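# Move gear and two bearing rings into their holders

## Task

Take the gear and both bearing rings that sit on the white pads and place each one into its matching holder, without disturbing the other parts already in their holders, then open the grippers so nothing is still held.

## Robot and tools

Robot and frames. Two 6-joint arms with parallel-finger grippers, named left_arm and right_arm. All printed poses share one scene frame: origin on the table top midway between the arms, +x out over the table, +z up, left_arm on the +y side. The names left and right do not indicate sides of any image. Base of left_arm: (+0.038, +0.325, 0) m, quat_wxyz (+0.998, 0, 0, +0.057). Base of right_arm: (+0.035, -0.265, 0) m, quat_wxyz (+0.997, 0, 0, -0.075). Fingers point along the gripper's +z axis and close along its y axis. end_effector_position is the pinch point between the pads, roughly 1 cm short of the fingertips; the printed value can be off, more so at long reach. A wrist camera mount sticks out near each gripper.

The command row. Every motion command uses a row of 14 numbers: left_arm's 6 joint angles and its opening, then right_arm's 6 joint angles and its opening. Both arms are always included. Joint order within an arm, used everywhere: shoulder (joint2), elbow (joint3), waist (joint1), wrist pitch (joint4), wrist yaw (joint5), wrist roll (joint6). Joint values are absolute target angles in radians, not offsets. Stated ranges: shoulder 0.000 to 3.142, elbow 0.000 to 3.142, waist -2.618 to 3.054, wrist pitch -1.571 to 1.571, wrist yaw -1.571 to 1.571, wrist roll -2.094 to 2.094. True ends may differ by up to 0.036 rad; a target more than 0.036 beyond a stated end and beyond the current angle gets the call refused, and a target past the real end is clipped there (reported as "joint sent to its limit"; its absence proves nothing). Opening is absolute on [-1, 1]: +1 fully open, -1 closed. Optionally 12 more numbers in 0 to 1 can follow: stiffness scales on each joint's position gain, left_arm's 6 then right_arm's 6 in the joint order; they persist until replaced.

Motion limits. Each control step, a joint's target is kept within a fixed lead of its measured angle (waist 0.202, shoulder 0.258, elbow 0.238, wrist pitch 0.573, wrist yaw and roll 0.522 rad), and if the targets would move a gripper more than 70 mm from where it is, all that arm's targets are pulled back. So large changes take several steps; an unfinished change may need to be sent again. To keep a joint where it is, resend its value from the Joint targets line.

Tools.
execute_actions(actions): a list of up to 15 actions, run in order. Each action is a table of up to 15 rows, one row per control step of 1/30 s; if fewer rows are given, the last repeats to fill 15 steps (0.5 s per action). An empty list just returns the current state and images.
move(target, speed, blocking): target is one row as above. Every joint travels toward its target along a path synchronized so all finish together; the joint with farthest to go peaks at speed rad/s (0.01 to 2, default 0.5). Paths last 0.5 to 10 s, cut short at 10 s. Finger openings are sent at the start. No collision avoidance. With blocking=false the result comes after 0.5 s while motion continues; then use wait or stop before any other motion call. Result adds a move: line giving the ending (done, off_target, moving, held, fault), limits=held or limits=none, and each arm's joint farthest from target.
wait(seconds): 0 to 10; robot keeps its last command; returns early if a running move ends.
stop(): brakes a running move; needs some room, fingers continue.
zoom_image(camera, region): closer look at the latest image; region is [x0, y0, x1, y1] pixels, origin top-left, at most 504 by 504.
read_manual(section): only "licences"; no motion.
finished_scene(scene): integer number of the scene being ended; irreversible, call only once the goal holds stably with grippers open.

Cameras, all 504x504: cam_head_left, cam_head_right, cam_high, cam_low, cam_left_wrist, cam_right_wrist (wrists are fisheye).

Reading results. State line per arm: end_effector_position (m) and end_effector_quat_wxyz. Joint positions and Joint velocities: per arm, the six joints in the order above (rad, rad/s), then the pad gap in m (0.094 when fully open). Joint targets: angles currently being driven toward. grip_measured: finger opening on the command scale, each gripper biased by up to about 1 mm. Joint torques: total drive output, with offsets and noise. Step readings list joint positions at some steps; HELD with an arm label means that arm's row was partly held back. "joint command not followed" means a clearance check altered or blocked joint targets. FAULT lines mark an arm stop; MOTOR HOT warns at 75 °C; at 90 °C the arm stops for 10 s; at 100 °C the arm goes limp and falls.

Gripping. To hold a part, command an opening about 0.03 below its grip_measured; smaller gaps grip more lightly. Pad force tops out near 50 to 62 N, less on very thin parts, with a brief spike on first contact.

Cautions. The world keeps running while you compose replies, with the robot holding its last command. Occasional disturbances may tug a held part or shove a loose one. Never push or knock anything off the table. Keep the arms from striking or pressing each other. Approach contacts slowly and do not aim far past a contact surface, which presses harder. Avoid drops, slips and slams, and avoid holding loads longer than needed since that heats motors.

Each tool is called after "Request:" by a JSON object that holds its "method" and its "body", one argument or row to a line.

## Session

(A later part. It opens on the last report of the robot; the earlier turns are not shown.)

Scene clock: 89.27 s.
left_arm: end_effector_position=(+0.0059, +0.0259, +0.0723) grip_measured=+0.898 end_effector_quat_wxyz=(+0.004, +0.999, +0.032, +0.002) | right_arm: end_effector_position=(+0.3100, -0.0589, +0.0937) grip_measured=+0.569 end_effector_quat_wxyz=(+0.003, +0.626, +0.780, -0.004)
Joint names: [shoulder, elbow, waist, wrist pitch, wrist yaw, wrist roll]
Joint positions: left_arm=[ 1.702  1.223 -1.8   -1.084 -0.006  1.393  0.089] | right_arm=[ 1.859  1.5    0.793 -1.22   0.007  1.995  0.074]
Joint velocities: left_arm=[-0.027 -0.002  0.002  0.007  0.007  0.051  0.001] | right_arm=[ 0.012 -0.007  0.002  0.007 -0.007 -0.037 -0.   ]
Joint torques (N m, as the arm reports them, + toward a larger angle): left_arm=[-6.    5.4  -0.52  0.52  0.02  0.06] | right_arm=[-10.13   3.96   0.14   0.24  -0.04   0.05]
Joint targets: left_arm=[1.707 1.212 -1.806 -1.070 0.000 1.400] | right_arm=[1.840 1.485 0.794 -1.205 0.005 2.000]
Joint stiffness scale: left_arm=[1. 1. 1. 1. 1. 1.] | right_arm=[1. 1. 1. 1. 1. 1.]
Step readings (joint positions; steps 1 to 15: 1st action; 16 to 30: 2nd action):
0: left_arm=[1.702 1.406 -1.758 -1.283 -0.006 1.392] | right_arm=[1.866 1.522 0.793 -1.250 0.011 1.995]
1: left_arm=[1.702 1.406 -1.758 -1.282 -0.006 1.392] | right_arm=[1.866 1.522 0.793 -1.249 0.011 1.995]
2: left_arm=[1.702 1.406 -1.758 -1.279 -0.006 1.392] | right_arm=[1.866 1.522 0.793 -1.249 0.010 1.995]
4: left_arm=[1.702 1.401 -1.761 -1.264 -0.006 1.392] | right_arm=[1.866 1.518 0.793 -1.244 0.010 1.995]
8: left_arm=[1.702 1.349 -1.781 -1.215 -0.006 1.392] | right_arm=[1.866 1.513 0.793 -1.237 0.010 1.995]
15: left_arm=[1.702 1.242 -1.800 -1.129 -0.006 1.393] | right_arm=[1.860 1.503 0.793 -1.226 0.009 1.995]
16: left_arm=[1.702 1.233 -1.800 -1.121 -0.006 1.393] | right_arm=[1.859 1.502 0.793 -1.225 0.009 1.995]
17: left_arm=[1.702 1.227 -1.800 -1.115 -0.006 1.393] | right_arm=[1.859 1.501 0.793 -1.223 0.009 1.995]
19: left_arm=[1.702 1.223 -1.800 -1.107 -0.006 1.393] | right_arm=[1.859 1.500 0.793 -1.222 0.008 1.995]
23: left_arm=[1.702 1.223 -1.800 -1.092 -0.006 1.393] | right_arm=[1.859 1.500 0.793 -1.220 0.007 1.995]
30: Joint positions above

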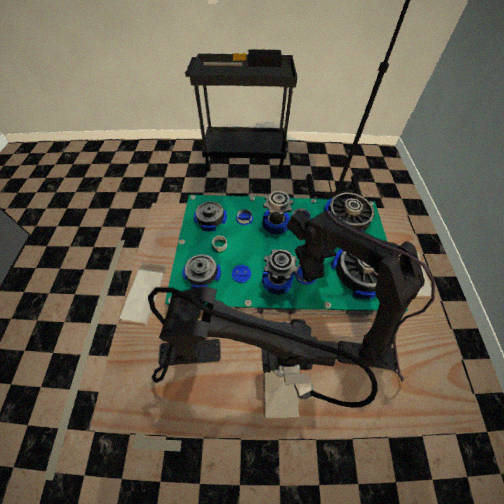

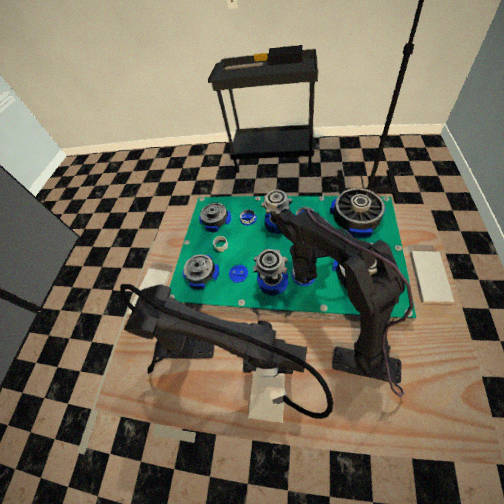

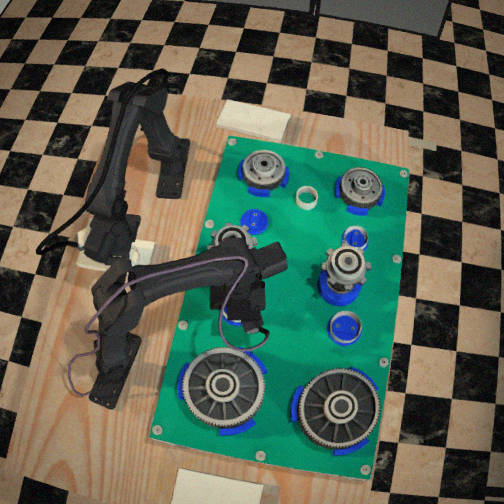

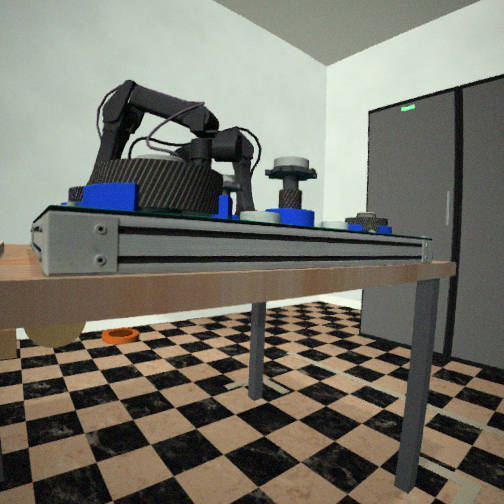

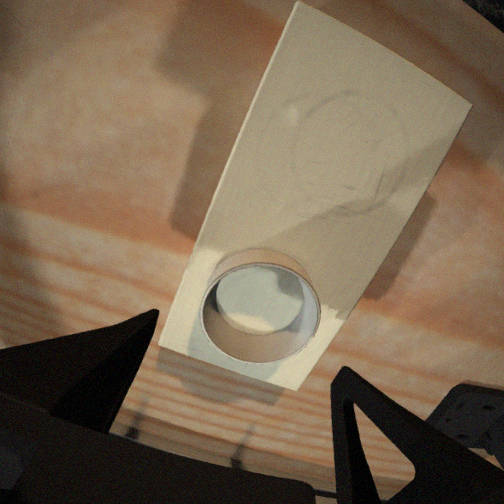

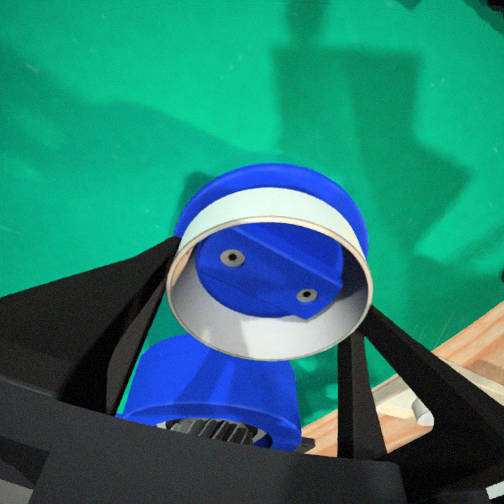

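Request:
{"method": "execute_actions", "body": {
  "actions": [
    [[1.707,1.204,-1.809,-1.06,0,1.4,0.9,1.843,1.488,0.794,-1.205,0.005,2.0,0.53],[1.707,1.196,-1.812,-1.05,0,1.4,0.9,1.846,1.49,0.794,-1.205,0.005,2.0,0.53],[1.707,1.188,-1.815,-1.04,0,1.4,0.9,1.849,1.49,0.794,-1.205,0.005,2.0,0.53],[1.707,1.18,-1.818,-1.03,0,1.4,0.9,1.852,1.49,0.794,-1.205,0.005,2.0,0.53],[1.707,1.172,-1.821,-1.022,0,1.4,0.9,1.855,1.49,0.794,-1.205,0.005,2.0,0.53],[1.707,1.164,-1.823,-1.014,0,1.4,0.9,1.858,1.49,0.794,-1.205,0.005,2.0,0.53],[1.707,1.156,-1.823,-1.006,0,1.4,0.9,1.861,1.49,0.794,-1.203,0.005,2.0,0.53],[1.707,1.148,-1.823,-0.998,0,1.4,0.9,1.864,1.49,0.794,-1.201,0.005,2.0,0.53],[1.707,1.14,-1.823,-0.992,0,1.4,0.9,1.867,1.49,0.794,-1.199,0.005,2.0,0.53],[1.707,1.134,-1.823,-0.988,0,1.4,0.9,1.87,1.49,0.794,-1.197,0.005,2.0,0.53],[1.707,1.128,-1.823,-0.985,0,1.4,0.9,1.873,1.49,0.794,-1.197,0.005,2.0,0.53]],
    [[1.707,1.128,-1.823,-0.985,0,1.4,0.9,1.873,1.49,0.794,-1.197,0.005,2.0,0.53]]
  ]
}}

Scene clock: 91.53 s.
left_arm: end_effector_position=(+0.0018, +0.0310, +0.0524) grip_measured=+0.898 end_effector_quat_wxyz=(+0.006, +1.000, +0.024, +0.002) | right_arm: end_effector_position=(+0.3101, -0.0588, +0.0937) grip_measured=+0.569 end_effector_quat_wxyz=(+0.003, +0.626, +0.780, -0.004)
Joint names: [shoulder, elbow, waist, wrist pitch, wrist yaw, wrist roll]
Joint positions: left_arm=[ 1.702  1.141 -1.815 -0.998 -0.006  1.393  0.089] | right_arm=[ 1.859  1.5    0.793 -1.219  0.007  1.995  0.074]
Joint velocities: left_arm=[-0.007  0.002 -0.022  0.022  0.007 -0.066  0.   ] | right_arm=[-0.002 -0.017 -0.002 -0.051  0.037  0.022 -0.   ]
Joint torques (N m, as the arm reports them, + toward a larger angle): left_arm=[-5.96  5.01 -0.57  0.5   0.03  0.06] | right_arm=[-7.22  4.31  0.1   0.31 -0.05  0.04]
Joint targets: left_arm=[1.707 1.128 -1.823 -0.985 0.000 1.400] | right_arm=[1.873 1.490 0.794 -1.197 0.005 2.000]
Joint stiffness scale: left_arm=[1. 1. 1. 1. 1. 1.] | right_arm=[1. 1. 1. 1. 1. 1.]
Step readings (joint positions; steps 1 to 15: 1st action; 16 to 30: 2nd action):
0: left_arm=[1.702 1.223 -1.800 -1.083 -0.006 1.393] | right_arm=[1.859 1.500 0.793 -1.220 0.007 1.995]
1: left_arm=[1.702 1.223 -1.800 -1.082 -0.006 1.393] | right_arm=[1.859 1.500 0.793 -1.220 0.007 1.995]
2: left_arm=[1.702 1.222 -1.800 -1.078 -0.006 1.393] | right_arm=[1.859 1.500 0.793 -1.220 0.007 1.995]
4: left_arm=[1.702 1.212 -1.801 -1.065 -0.006 1.393] | right_arm=[1.859 1.500 0.793 -1.220 0.007 1.995]
8: left_arm=[1.702 1.177 -1.813 -1.039 -0.006 1.393] | right_arm=[1.859 1.500 0.793 -1.219 0.007 1.995]
15: left_arm=[1.702 1.141 -1.815 -1.011 -0.006 1.393] | right_arm=[1.859 1.500 0.793 -1.219 0.007 1.995]
16: left_arm=[1.702 1.141 -1.815 -1.009 -0.006 1.393] | right_arm=[1.859 1.500 0.793 -1.219 0.007 1.995]
17: left_arm=[1.702 1.141 -1.815 -1.006 -0.006 1.393] | right_arm=[1.859 1.500 0.793 -1.219 0.007 1.995]
19: left_arm=[1.702 1.141 -1.815 -1.003 -0.006 1.393] | right_arm=[1.859 1.500 0.793 -1.219 0.007 1.995]
23: left_arm=[1.702 1.141 -1.815 -1.000 -0.006 1.393] | right_arm=[1.859 1.500 0.793 -1.219 0.007 1.995]
30: Joint positions above

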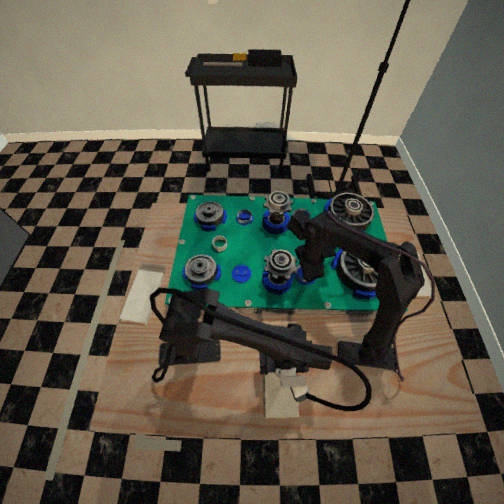

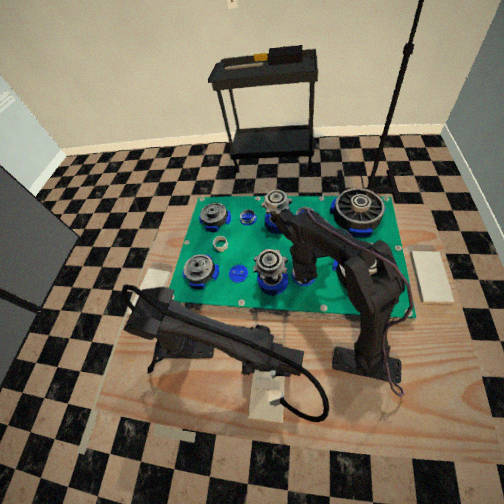

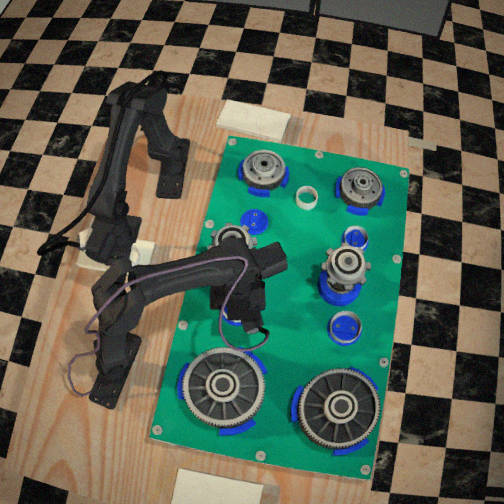

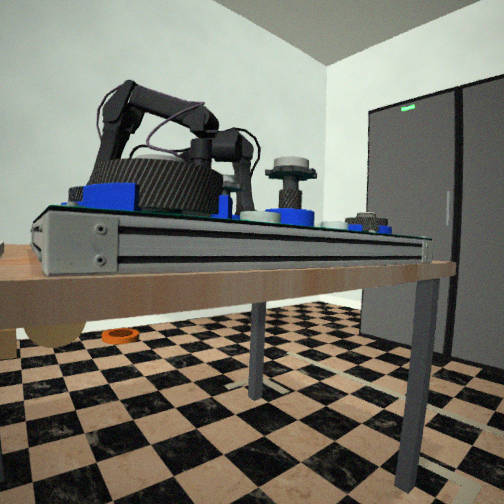

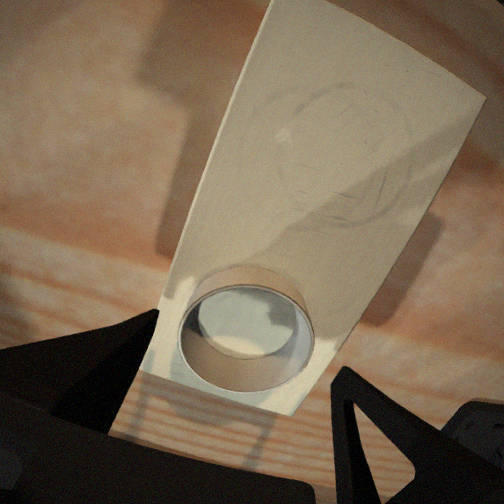

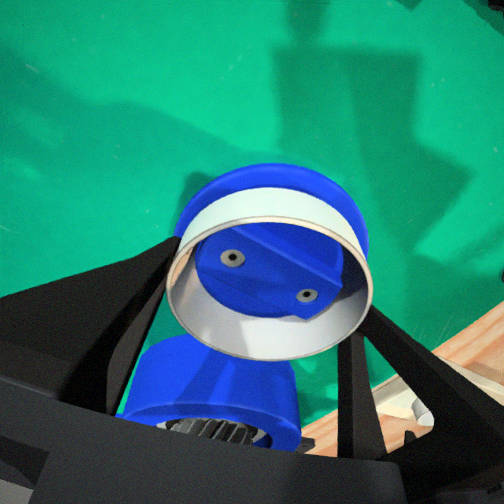

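Request:
{"method": "execute_actions", "body": {
  "actions": [
    [[1.71,1.126,-1.824,-0.98,0,1.4,0.9,1.865,1.495,0.794,-1.205,0.005,2.0,0.53],[1.713,1.124,-1.825,-0.975,0,1.4,0.9,1.858,1.5,0.794,-1.21,0.005,2.0,0.53],[1.716,1.122,-1.826,-0.97,0,1.4,0.9,1.852,1.505,0.794,-1.215,0.005,2.0,0.56],[1.719,1.12,-1.827,-0.965,0,1.4,0.9,1.85,1.505,0.794,-1.215,0.005,2.0,0.58],[1.722,1.118,-1.828,-0.96,0,1.4,0.9,1.85,1.505,0.794,-1.215,0.005,2.0,0.6],[1.725,1.116,-1.829,-0.955,0,1.4,0.9,1.85,1.505,0.794,-1.215,0.005,2.0,0.63],[1.727,1.114,-1.829,-0.952,0,1.4,0.9,1.85,1.505,0.794,-1.215,0.005,2.0,0.67],[1.727,1.112,-1.829,-0.95,0,1.4,0.85,1.85,1.505,0.794,-1.215,0.005,2.0,0.72],[1.727,1.112,-1.829,-0.95,0,1.4,0.8,1.85,1.505,0.794,-1.215,0.005,2.0,0.78],[1.727,1.112,-1.829,-0.95,0,1.4,0.7,1.85,1.505,0.794,-1.215,0.005,2.0,0.8],[1.727,1.112,-1.829,-0.95,0,1.4,0.6,1.85,1.505,0.794,-1.215,0.005,2.0,0.8],[1.727,1.112,-1.829,-0.95,0,1.4,0.5,1.85,1.505,0.794,-1.215,0.005,2.0,0.8]],
    [[1.727,1.112,-1.829,-0.95,0,1.4,0.45,1.85,1.505,0.794,-1.215,0.005,2.0,0.8]]
  ]
}}

Scene clock: 93.60 s.
left_arm: end_effector_position=(+0.0001, +0.0290, +0.0432) grip_measured=+0.452 end_effector_quat_wxyz=(+0.006, +1.000, +0.022, +0.002) | right_arm: end_effector_position=(+0.3101, -0.0587, +0.0937) grip_measured=+0.798 end_effector_quat_wxyz=(+0.002, +0.626, +0.780, -0.004)
Joint names: [shoulder, elbow, waist, wrist pitch, wrist yaw, wrist roll]
Joint positions: left_arm=[ 1.722  1.126 -1.82  -0.963 -0.006  1.393  0.068] | right_arm=[ 1.859  1.5    0.793 -1.219  0.007  1.995  0.084]
Joint velocities: left_arm=[ 0.002  0.012 -0.012  0.022  0.037 -0.007 -0.001] | right_arm=[-0.007 -0.012 -0.017 -0.007 -0.022 -0.037  0.   ]
Joint torques (N m, as the arm reports them, + toward a larger angle): left_arm=[-6.03  4.97 -0.73  0.53  0.03  0.06] | right_arm=[-9.24  5.31  0.14  0.14 -0.04  0.05]
Joint targets: left_arm=[1.727 1.112 -1.829 -0.950 -0.000 1.400] | right_arm=[1.850 1.505 0.794 -1.215 0.005 2.000]
Joint stiffness scale: left_arm=[1. 1. 1. 1. 1. 1.] | right_arm=[1. 1. 1. 1. 1. 1.]
Step readings (joint positions; steps 1 to 15: 1st action; 16 to 30: 2nd action):
0: left_arm=[1.702 1.141 -1.815 -0.998 -0.006 1.393] | right_arm=[1.859 1.500 0.793 -1.219 0.007 1.995]
1: left_arm=[1.702 1.141 -1.815 -0.997 -0.006 1.393] | right_arm=[1.859 1.500 0.793 -1.219 0.007 1.995]
2: left_arm=[1.702 1.141 -1.815 -0.996 -0.006 1.393] | right_arm=[1.859 1.500 0.793 -1.219 0.007 1.995]
4: left_arm=[1.703 1.141 -1.815 -0.992 -0.006 1.393] | right_arm=[1.859 1.500 0.793 -1.219 0.007 1.995]
8: left_arm=[1.716 1.139 -1.817 -0.975 -0.006 1.393] | right_arm=[1.859 1.500 0.793 -1.219 0.007 1.995]
15: left_arm=[1.722 1.126 -1.820 -0.967 -0.006 1.393] | right_arm=[1.859 1.500 0.793 -1.219 0.007 1.995]
16: left_arm=[1.722 1.126 -1.820 -0.966 -0.006 1.393] | right_arm=[1.859 1.500 0.793 -1.219 0.007 1.995]
17: left_arm=[1.722 1.126 -1.820 -0.965 -0.006 1.393] | right_arm=[1.859 1.500 0.793 -1.219 0.007 1.995]
19: left_arm=[1.722 1.126 -1.820 -0.964 -0.006 1.393] | right_arm=[1.859 1.500 0.793 -1.219 0.007 1.995]
23: left_arm=[1.722 1.126 -1.820 -0.963 -0.006 1.393] | right_arm=[1.859 1.500 0.793 -1.219 0.007 1.995]
30: Joint positions above

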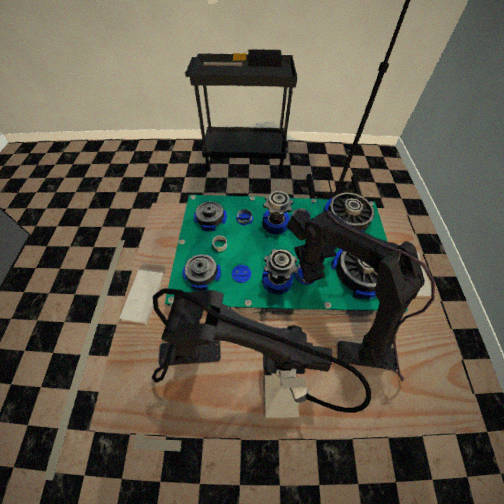

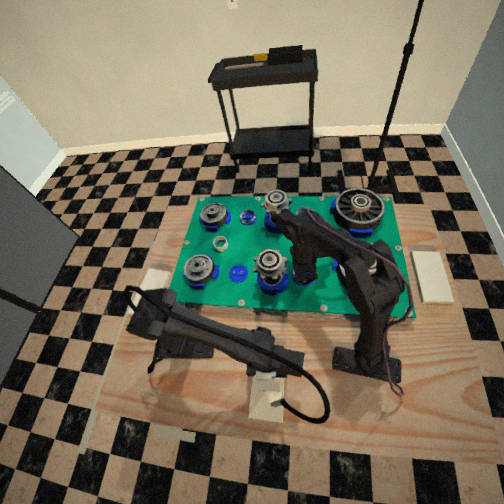

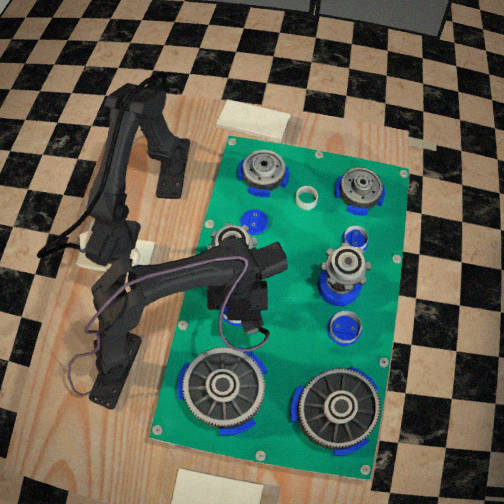

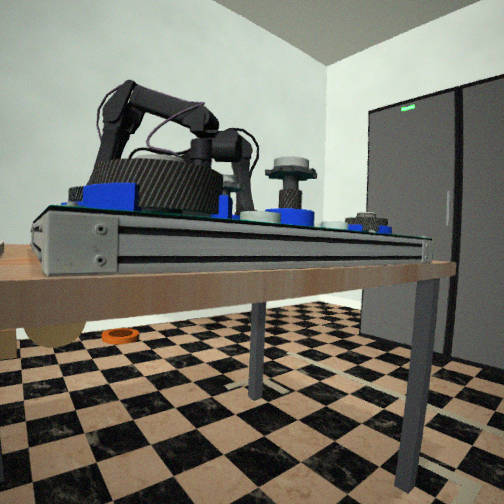

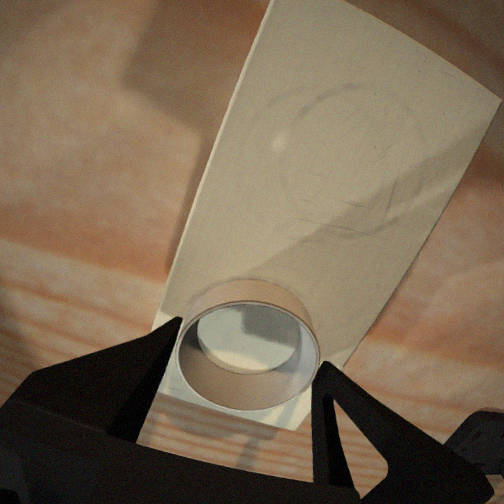

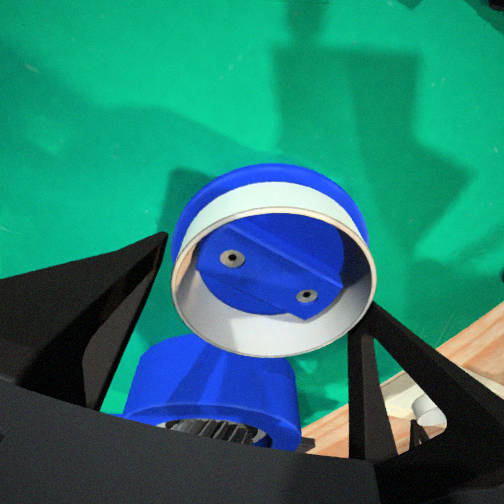

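Request:
{"method": "execute_actions", "body": {
  "actions": [
    [[1.727,1.112,-1.829,-0.95,0,1.4,0.4,1.85,1.52,0.794,-1.23,0.005,2.0,0.85],[1.727,1.112,-1.829,-0.95,0,1.4,0.36,1.85,1.535,0.794,-1.245,0.005,2.0,0.85],[1.727,1.112,-1.829,-0.95,0,1.4,0.33,1.85,1.55,0.794,-1.26,0.005,2.0,0.85],[1.727,1.112,-1.829,-0.95,0,1.4,0.3,1.85,1.565,0.794,-1.275,0.005,2.0,0.85],[1.727,1.112,-1.829,-0.95,0,1.4,0.27,1.85,1.58,0.794,-1.29,0.005,2.0,0.85],[1.727,1.112,-1.829,-0.95,0,1.4,0.24,1.85,1.595,0.794,-1.305,0.005,2.0,0.85],[1.727,1.112,-1.829,-0.95,0,1.4,0.21,1.85,1.61,0.794,-1.32,0.005,2.0,0.85],[1.727,1.112,-1.829,-0.95,0,1.4,0.2,1.845,1.625,0.794,-1.34,0.005,2.0,0.85],[1.727,1.112,-1.829,-0.95,0,1.4,0.2,1.84,1.64,0.794,-1.36,0.005,2.0,0.85],[1.727,1.112,-1.829,-0.95,0,1.4,0.2,1.835,1.655,0.794,-1.38,0.005,2.0,0.85],[1.727,1.112,-1.829,-0.95,0,1.4,0.2,1.83,1.67,0.79,-1.40,0.005,2.0,0.85],[1.727,1.112,-1.829,-0.95,0,1.4,0.2,1.82,1.68,0.785,-1.42,0.005,2.0,0.85],[1.727,1.112,-1.829,-0.95,0,1.4,0.2,1.81,1.69,0.78,-1.44,0.005,2.0,0.85],[1.727,1.112,-1.829,-0.95,0,1.4,0.2,1.80,1.70,0.775,-1.46,0.005,2.0,0.85],[1.727,1.112,-1.829,-0.95,0,1.4,0.2,1.79,1.70,0.77,-1.47,0.005,2.0,0.85]]
  ]
}}

Scene clock: 95.13 s.
left_arm: end_effector_position=(+0.0000, +0.0287, +0.0432) grip_measured=+0.290 end_effector_quat_wxyz=(+0.007, +1.000, +0.022, +0.002) | right_arm: end_effector_position=(+0.3130, -0.0578, +0.1394) grip_measured=+0.848 end_effector_quat_wxyz=(+0.005, +0.627, +0.779, +0.007)
Joint names: [shoulder, elbow, waist, wrist pitch, wrist yaw, wrist roll]
Joint positions: left_arm=[ 1.722  1.126 -1.82  -0.962 -0.006  1.393  0.061] | right_arm=[ 1.843  1.661  0.79  -1.373  0.007  1.995  0.087]
Joint velocities: left_arm=[ 0.002 -0.017  0.002  0.066  0.037  0.037  0.001] | right_arm=[-0.242  0.178 -0.071 -0.491 -0.051 -0.066 -0.   ]
Joint torques (N m, as the arm reports them, + toward a larger angle): left_arm=[-5.98  4.94 -0.71  0.51  0.02  0.07] | right_arm=[-11.98   6.89  -1.4   -0.16  -0.02   0.03]
Joint targets: left_arm=[1.727 1.112 -1.829 -0.950 -0.000 1.400] | right_arm=[1.790 1.700 0.770 -1.470 0.005 2.000]
Joint stiffness scale: left_arm=[1. 1. 1. 1. 1. 1.] | right_arm=[1. 1. 1. 1. 1. 1.]
Step readings (joint positions):
0: left_arm=[1.722 1.126 -1.820 -0.963 -0.006 1.393] | right_arm=[1.859 1.500 0.793 -1.219 0.007 1.995]
1: left_arm=[1.722 1.126 -1.820 -0.963 -0.006 1.393] | right_arm=[1.859 1.500 0.793 -1.219 0.007 1.995]
2: left_arm=[1.722 1.126 -1.820 -0.962 -0.006 1.393] | right_arm=[1.859 1.500 0.793 -1.220 0.007 1.995]
4: left_arm=[1.722 1.126 -1.820 -0.962 -0.006 1.393] | right_arm=[1.859 1.510 0.793 -1.231 0.007 1.995]
8: left_arm=[1.722 1.126 -1.820 -0.962 -0.006 1.393] | right_arm=[1.859 1.570 0.793 -1.270 0.007 1.995]
15: Joint positions above

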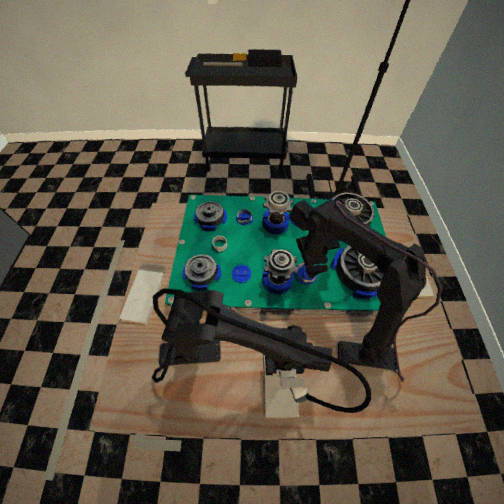

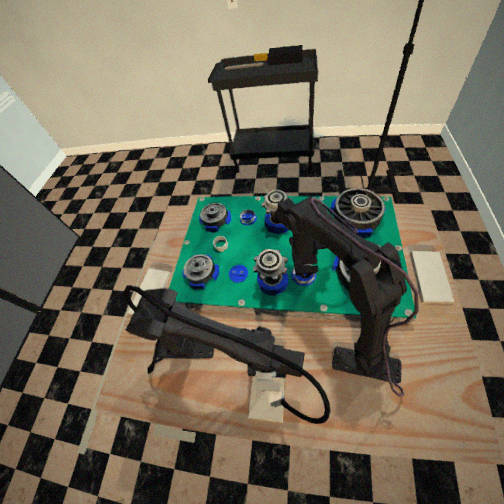

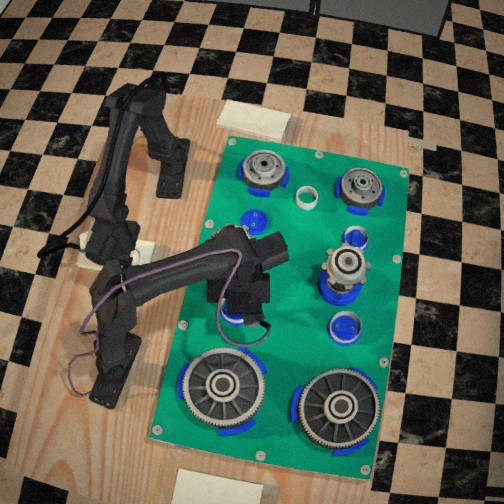

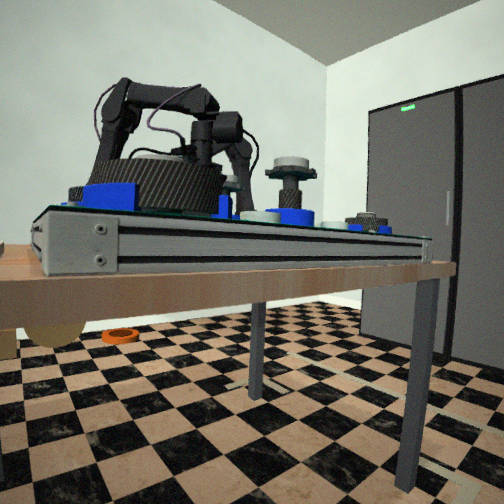

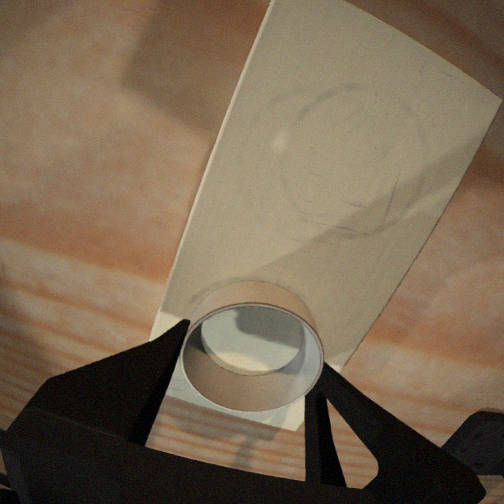

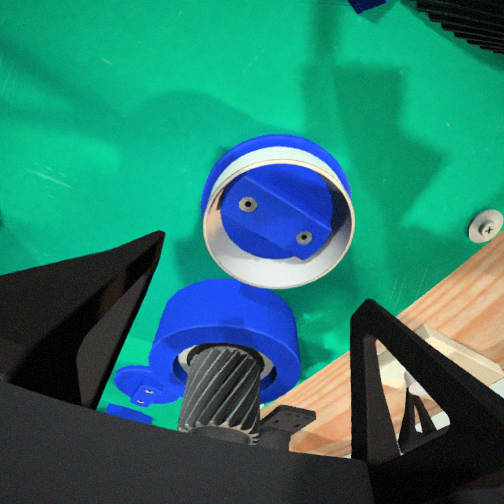

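Request:
{"method": "move", "body": {
  "target": [1.385,1.24,-1.82,-1.385,0,-1.29,0.24,1.4,1.42,0.5,-1.55,0,2.0,0.85],
  "speed": 2
}}

Request:
{"method": "move", "body": {
  "target": [1.40,1.24,-0.75,-1.385,0,-1.29,0.24,1.4,1.42,0.5,-1.55,0,2.0,0.85],
  "speed": 1.2
}}

Request:
{"method": "move", "body": {
  "target": [1.69,1.45,-0.652,-1.288,0,-1.29,0.24,1.4,1.42,0.5,-1.55,0,2.0,0.85],
  "speed": 0.5
}}

Scene clock: 98.93 s.
left_arm: end_effector_position=(+0.0087, +0.0987, +0.1387) grip_measured=+0.290 end_effector_quat_wxyz=(+0.000, +0.210, +0.978, +0.003) | right_arm: end_effector_position=(+0.2563, -0.1814, +0.1917) grip_measured=+0.848 end_effector_quat_wxyz=(+0.010, +0.730, +0.683, +0.018)
Joint names: [shoulder, elbow, waist, wrist pitch, wrist yaw, wrist roll]
Joint positions: left_arm=[ 1.412  1.203 -1.82  -1.367 -0.001 -1.282  0.061] | right_arm=[ 1.425  1.426  0.509 -1.531  0.005  1.995  0.087]
Joint velocities: left_arm=[-0.022  0.007  0.007 -0.022  0.007 -0.037 -0.001] | right_arm=[-0.002  0.012 -0.012  0.037  0.022 -0.051 -0.   ]
Joint torques (N m, as the arm reports them, + toward a larger angle): left_arm=[-6.22  9.78  0.    0.14 -0.01 -0.11] | right_arm=[-6.7   4.49 -0.76 -0.01 -0.07  0.05]
Joint targets: left_arm=[1.385 1.240 -1.820 -1.385 0.000 -1.290] | right_arm=[1.400 1.420 0.500 -1.550 0.000 2.000]
Joint stiffness scale: left_arm=[1. 1. 1. 1. 1. 1.] | right_arm=[1. 1. 1. 1. 1. 1.]
move: off_target (left_arm, right_arm); limits=none; left_arm: farthest joint: the elbow, 0.037 radians from its target (0.114 radians at the start); right_arm: farthest joint: the shoulder, 0.025 radians from its target (0.409 radians at the start)

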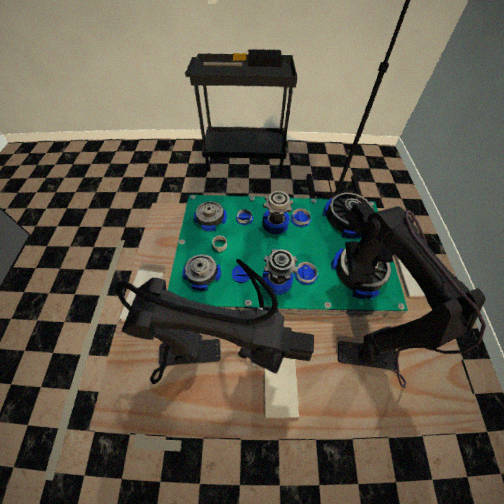

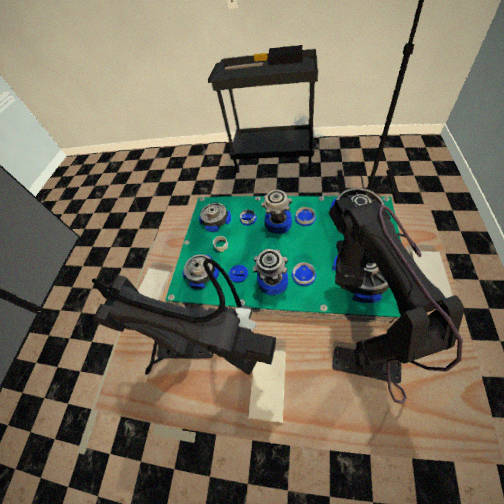

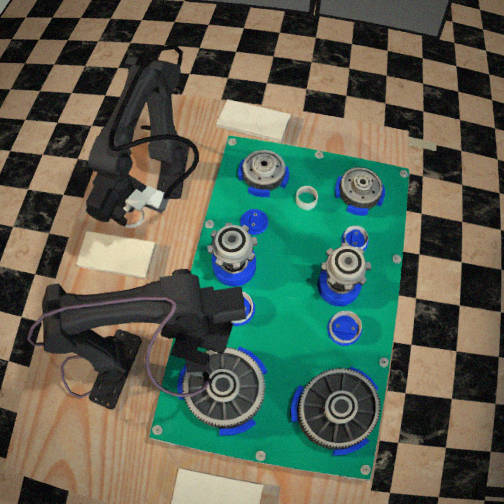

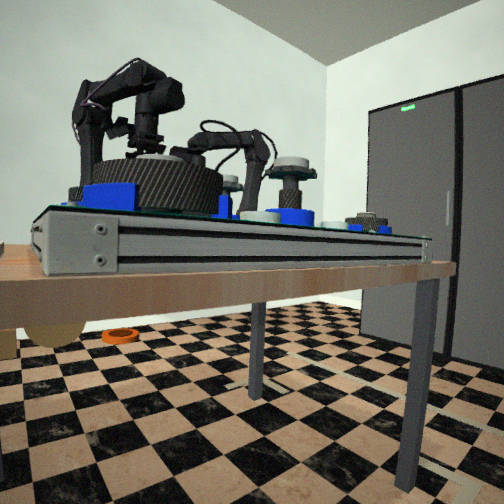

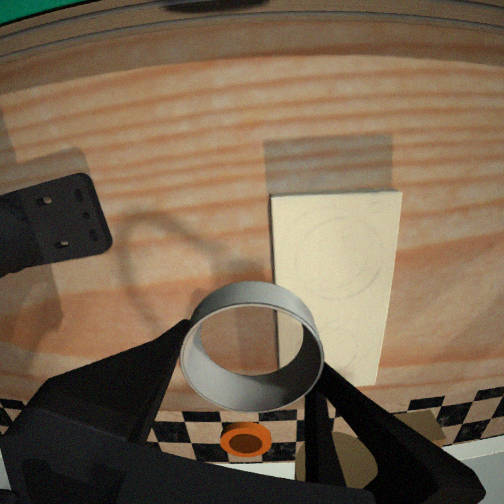

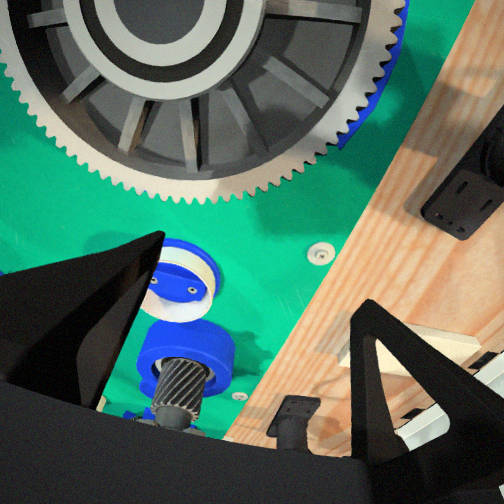

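Scene clock: 100.33 s.
left_arm: end_effector_position=(+0.2218, +0.1892, +0.1387) grip_measured=+0.290 end_effector_quat_wxyz=(-0.003, -0.316, +0.949, +0.002) | right_arm: end_effector_position=(+0.2563, -0.1814, +0.1917) grip_measured=+0.848 end_effector_quat_wxyz=(+0.010, +0.730, +0.683, +0.018)
Joint names: [shoulder, elbow, waist, wrist pitch, wrist yaw, wrist roll]
Joint positions: left_arm=[ 1.412  1.203 -0.755 -1.367  0.003 -1.282  0.061] | right_arm=[ 1.425  1.426  0.509 -1.531  0.005  1.995  0.087]
Joint velocities: left_arm=[-0.007 -0.007 -0.017  0.066 -0.081 -0.007 -0.   ] | right_arm=[ 0.007  0.007  0.002 -0.037 -0.037 -0.066  0.001]
Joint torques (N m, as the arm reports them, + toward a larger angle): left_arm=[-5.01  9.78  0.52  0.13 -0.05 -0.1 ] | right_arm=[-6.62  4.57 -0.79 -0.01 -0.08  0.05]
Joint targets: left_arm=[1.400 1.240 -0.750 -1.385 -0.000 -1.290] | right_arm=[1.400 1.420 0.500 -1.550 0.000 2.000]
Joint stiffness scale: left_arm=[1. 1. 1. 1. 1. 1.] | right_arm=[1. 1. 1. 1. 1. 1.]
move: off_target (left_arm, right_arm); limits=none; left_arm: farthest joint: the elbow, 0.037 radians from its target (0.037 radians at the start); right_arm: farthest joint: the shoulder, 0.025 radians from its target (0.025 radians at the start)

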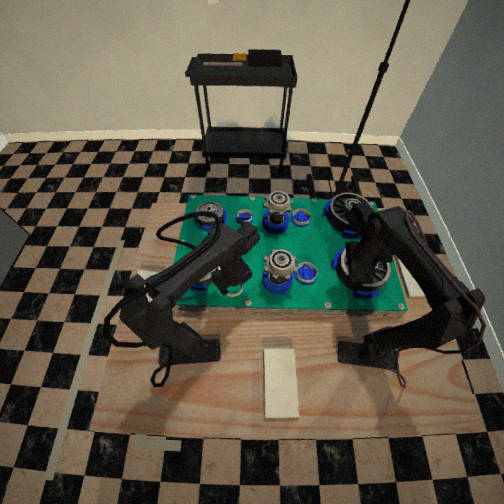

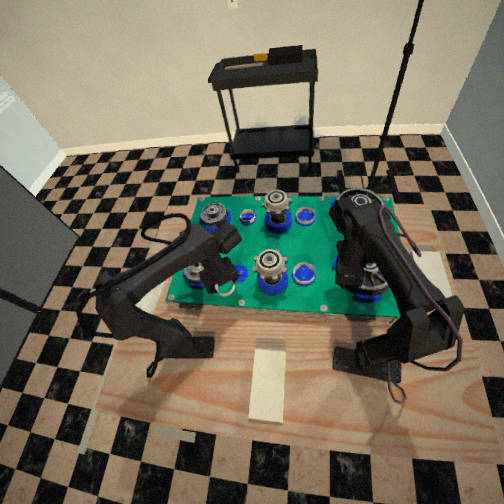

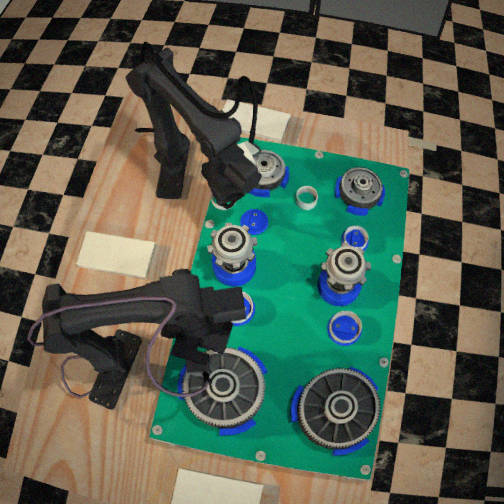

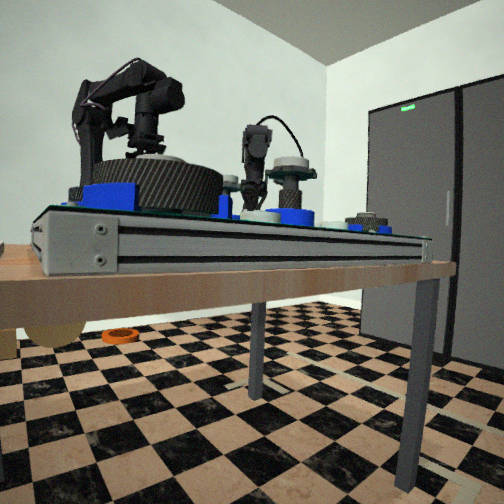

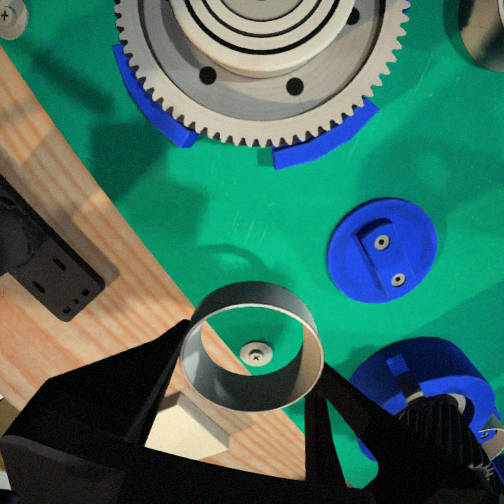

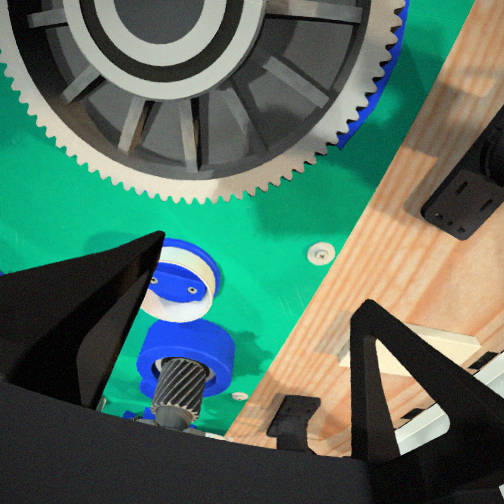

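Scene clock: 101.30 s.
left_arm: end_effector_position=(+0.2974, +0.1688, +0.1220) grip_measured=+0.290 end_effector_quat_wxyz=(-0.003, -0.361, +0.933, -0.000) | right_arm: end_effector_position=(+0.2562, -0.1813, +0.1917) grip_measured=+0.848 end_effector_quat_wxyz=(+0.010, +0.730, +0.683, +0.018)
Joint names: [shoulder, elbow, waist, wrist pitch, wrist yaw, wrist roll]
Joint positions: left_arm=[ 1.692  1.411 -0.659 -1.293  0.004 -1.282  0.061] | right_arm=[ 1.425  1.426  0.509 -1.531  0.004  1.995  0.087]
Joint velocities: left_arm=[-0.012 -0.007  0.002 -0.081 -0.022  0.037 -0.   ] | right_arm=[-0.012 -0.037  0.007  0.037  0.022  0.007 -0.   ]
Joint torques (N m, as the arm reports them, + toward a larger angle): left_arm=[-6.53  9.96  0.55  0.39 -0.08 -0.1 ] | right_arm=[-6.62  4.61 -0.8   0.   -0.08  0.04]
Joint targets: left_arm=[1.690 1.450 -0.652 -1.288 0.000 -1.290] | right_arm=[1.400 1.420 0.500 -1.550 -0.000 2.000]
Joint stiffness scale: left_arm=[1. 1. 1. 1. 1. 1.] | right_arm=[1. 1. 1. 1. 1. 1.]
move: off_target (left_arm, right_arm); limits=none; left_arm: farthest joint: the elbow, 0.039 radians from its target (0.247 radians at the start); right_arm: farthest joint: the shoulder, 0.025 radians from its target (0.025 radians at the start)

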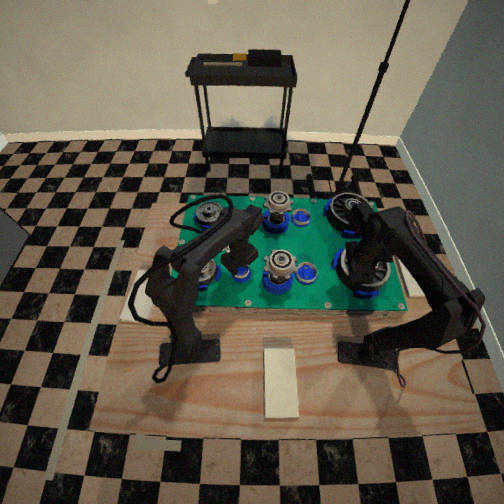

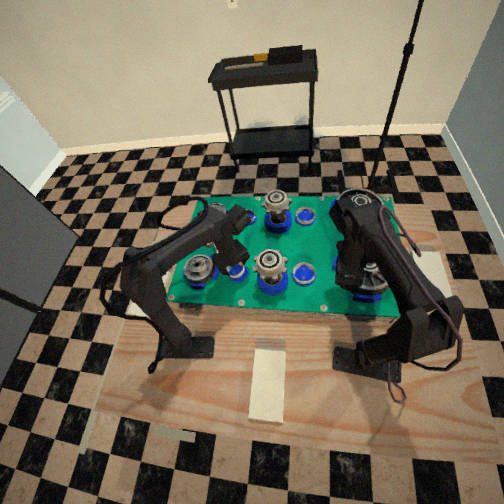

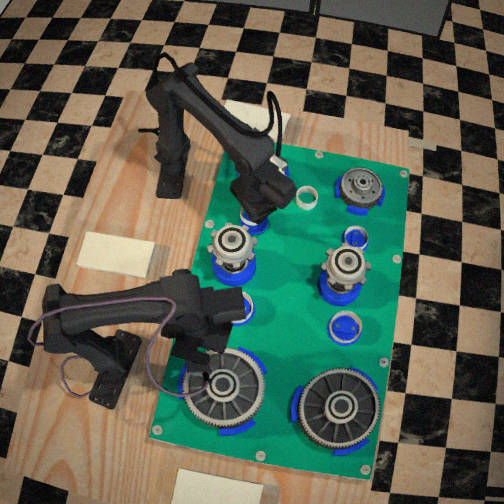

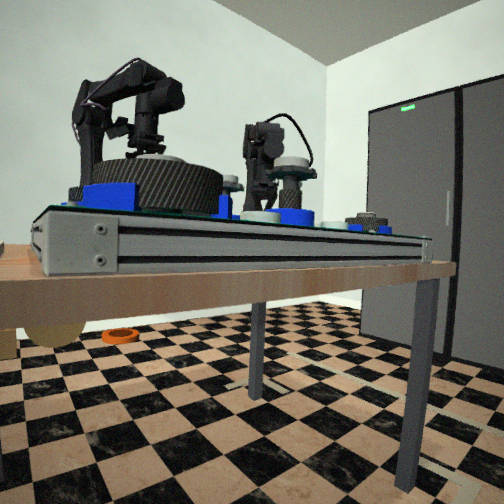

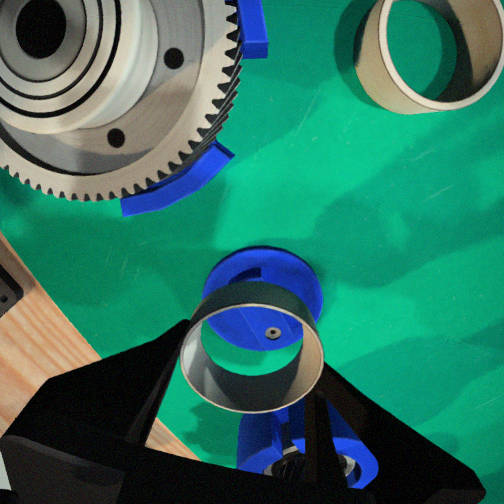

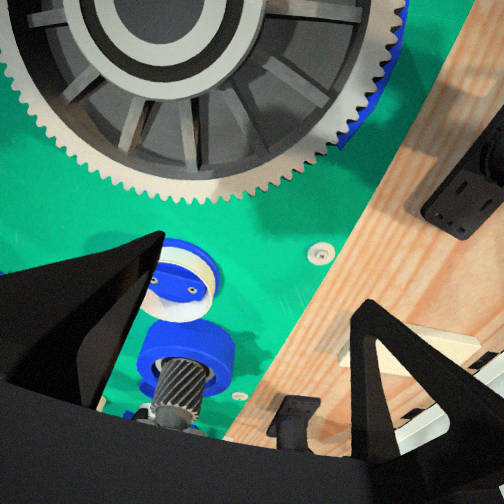

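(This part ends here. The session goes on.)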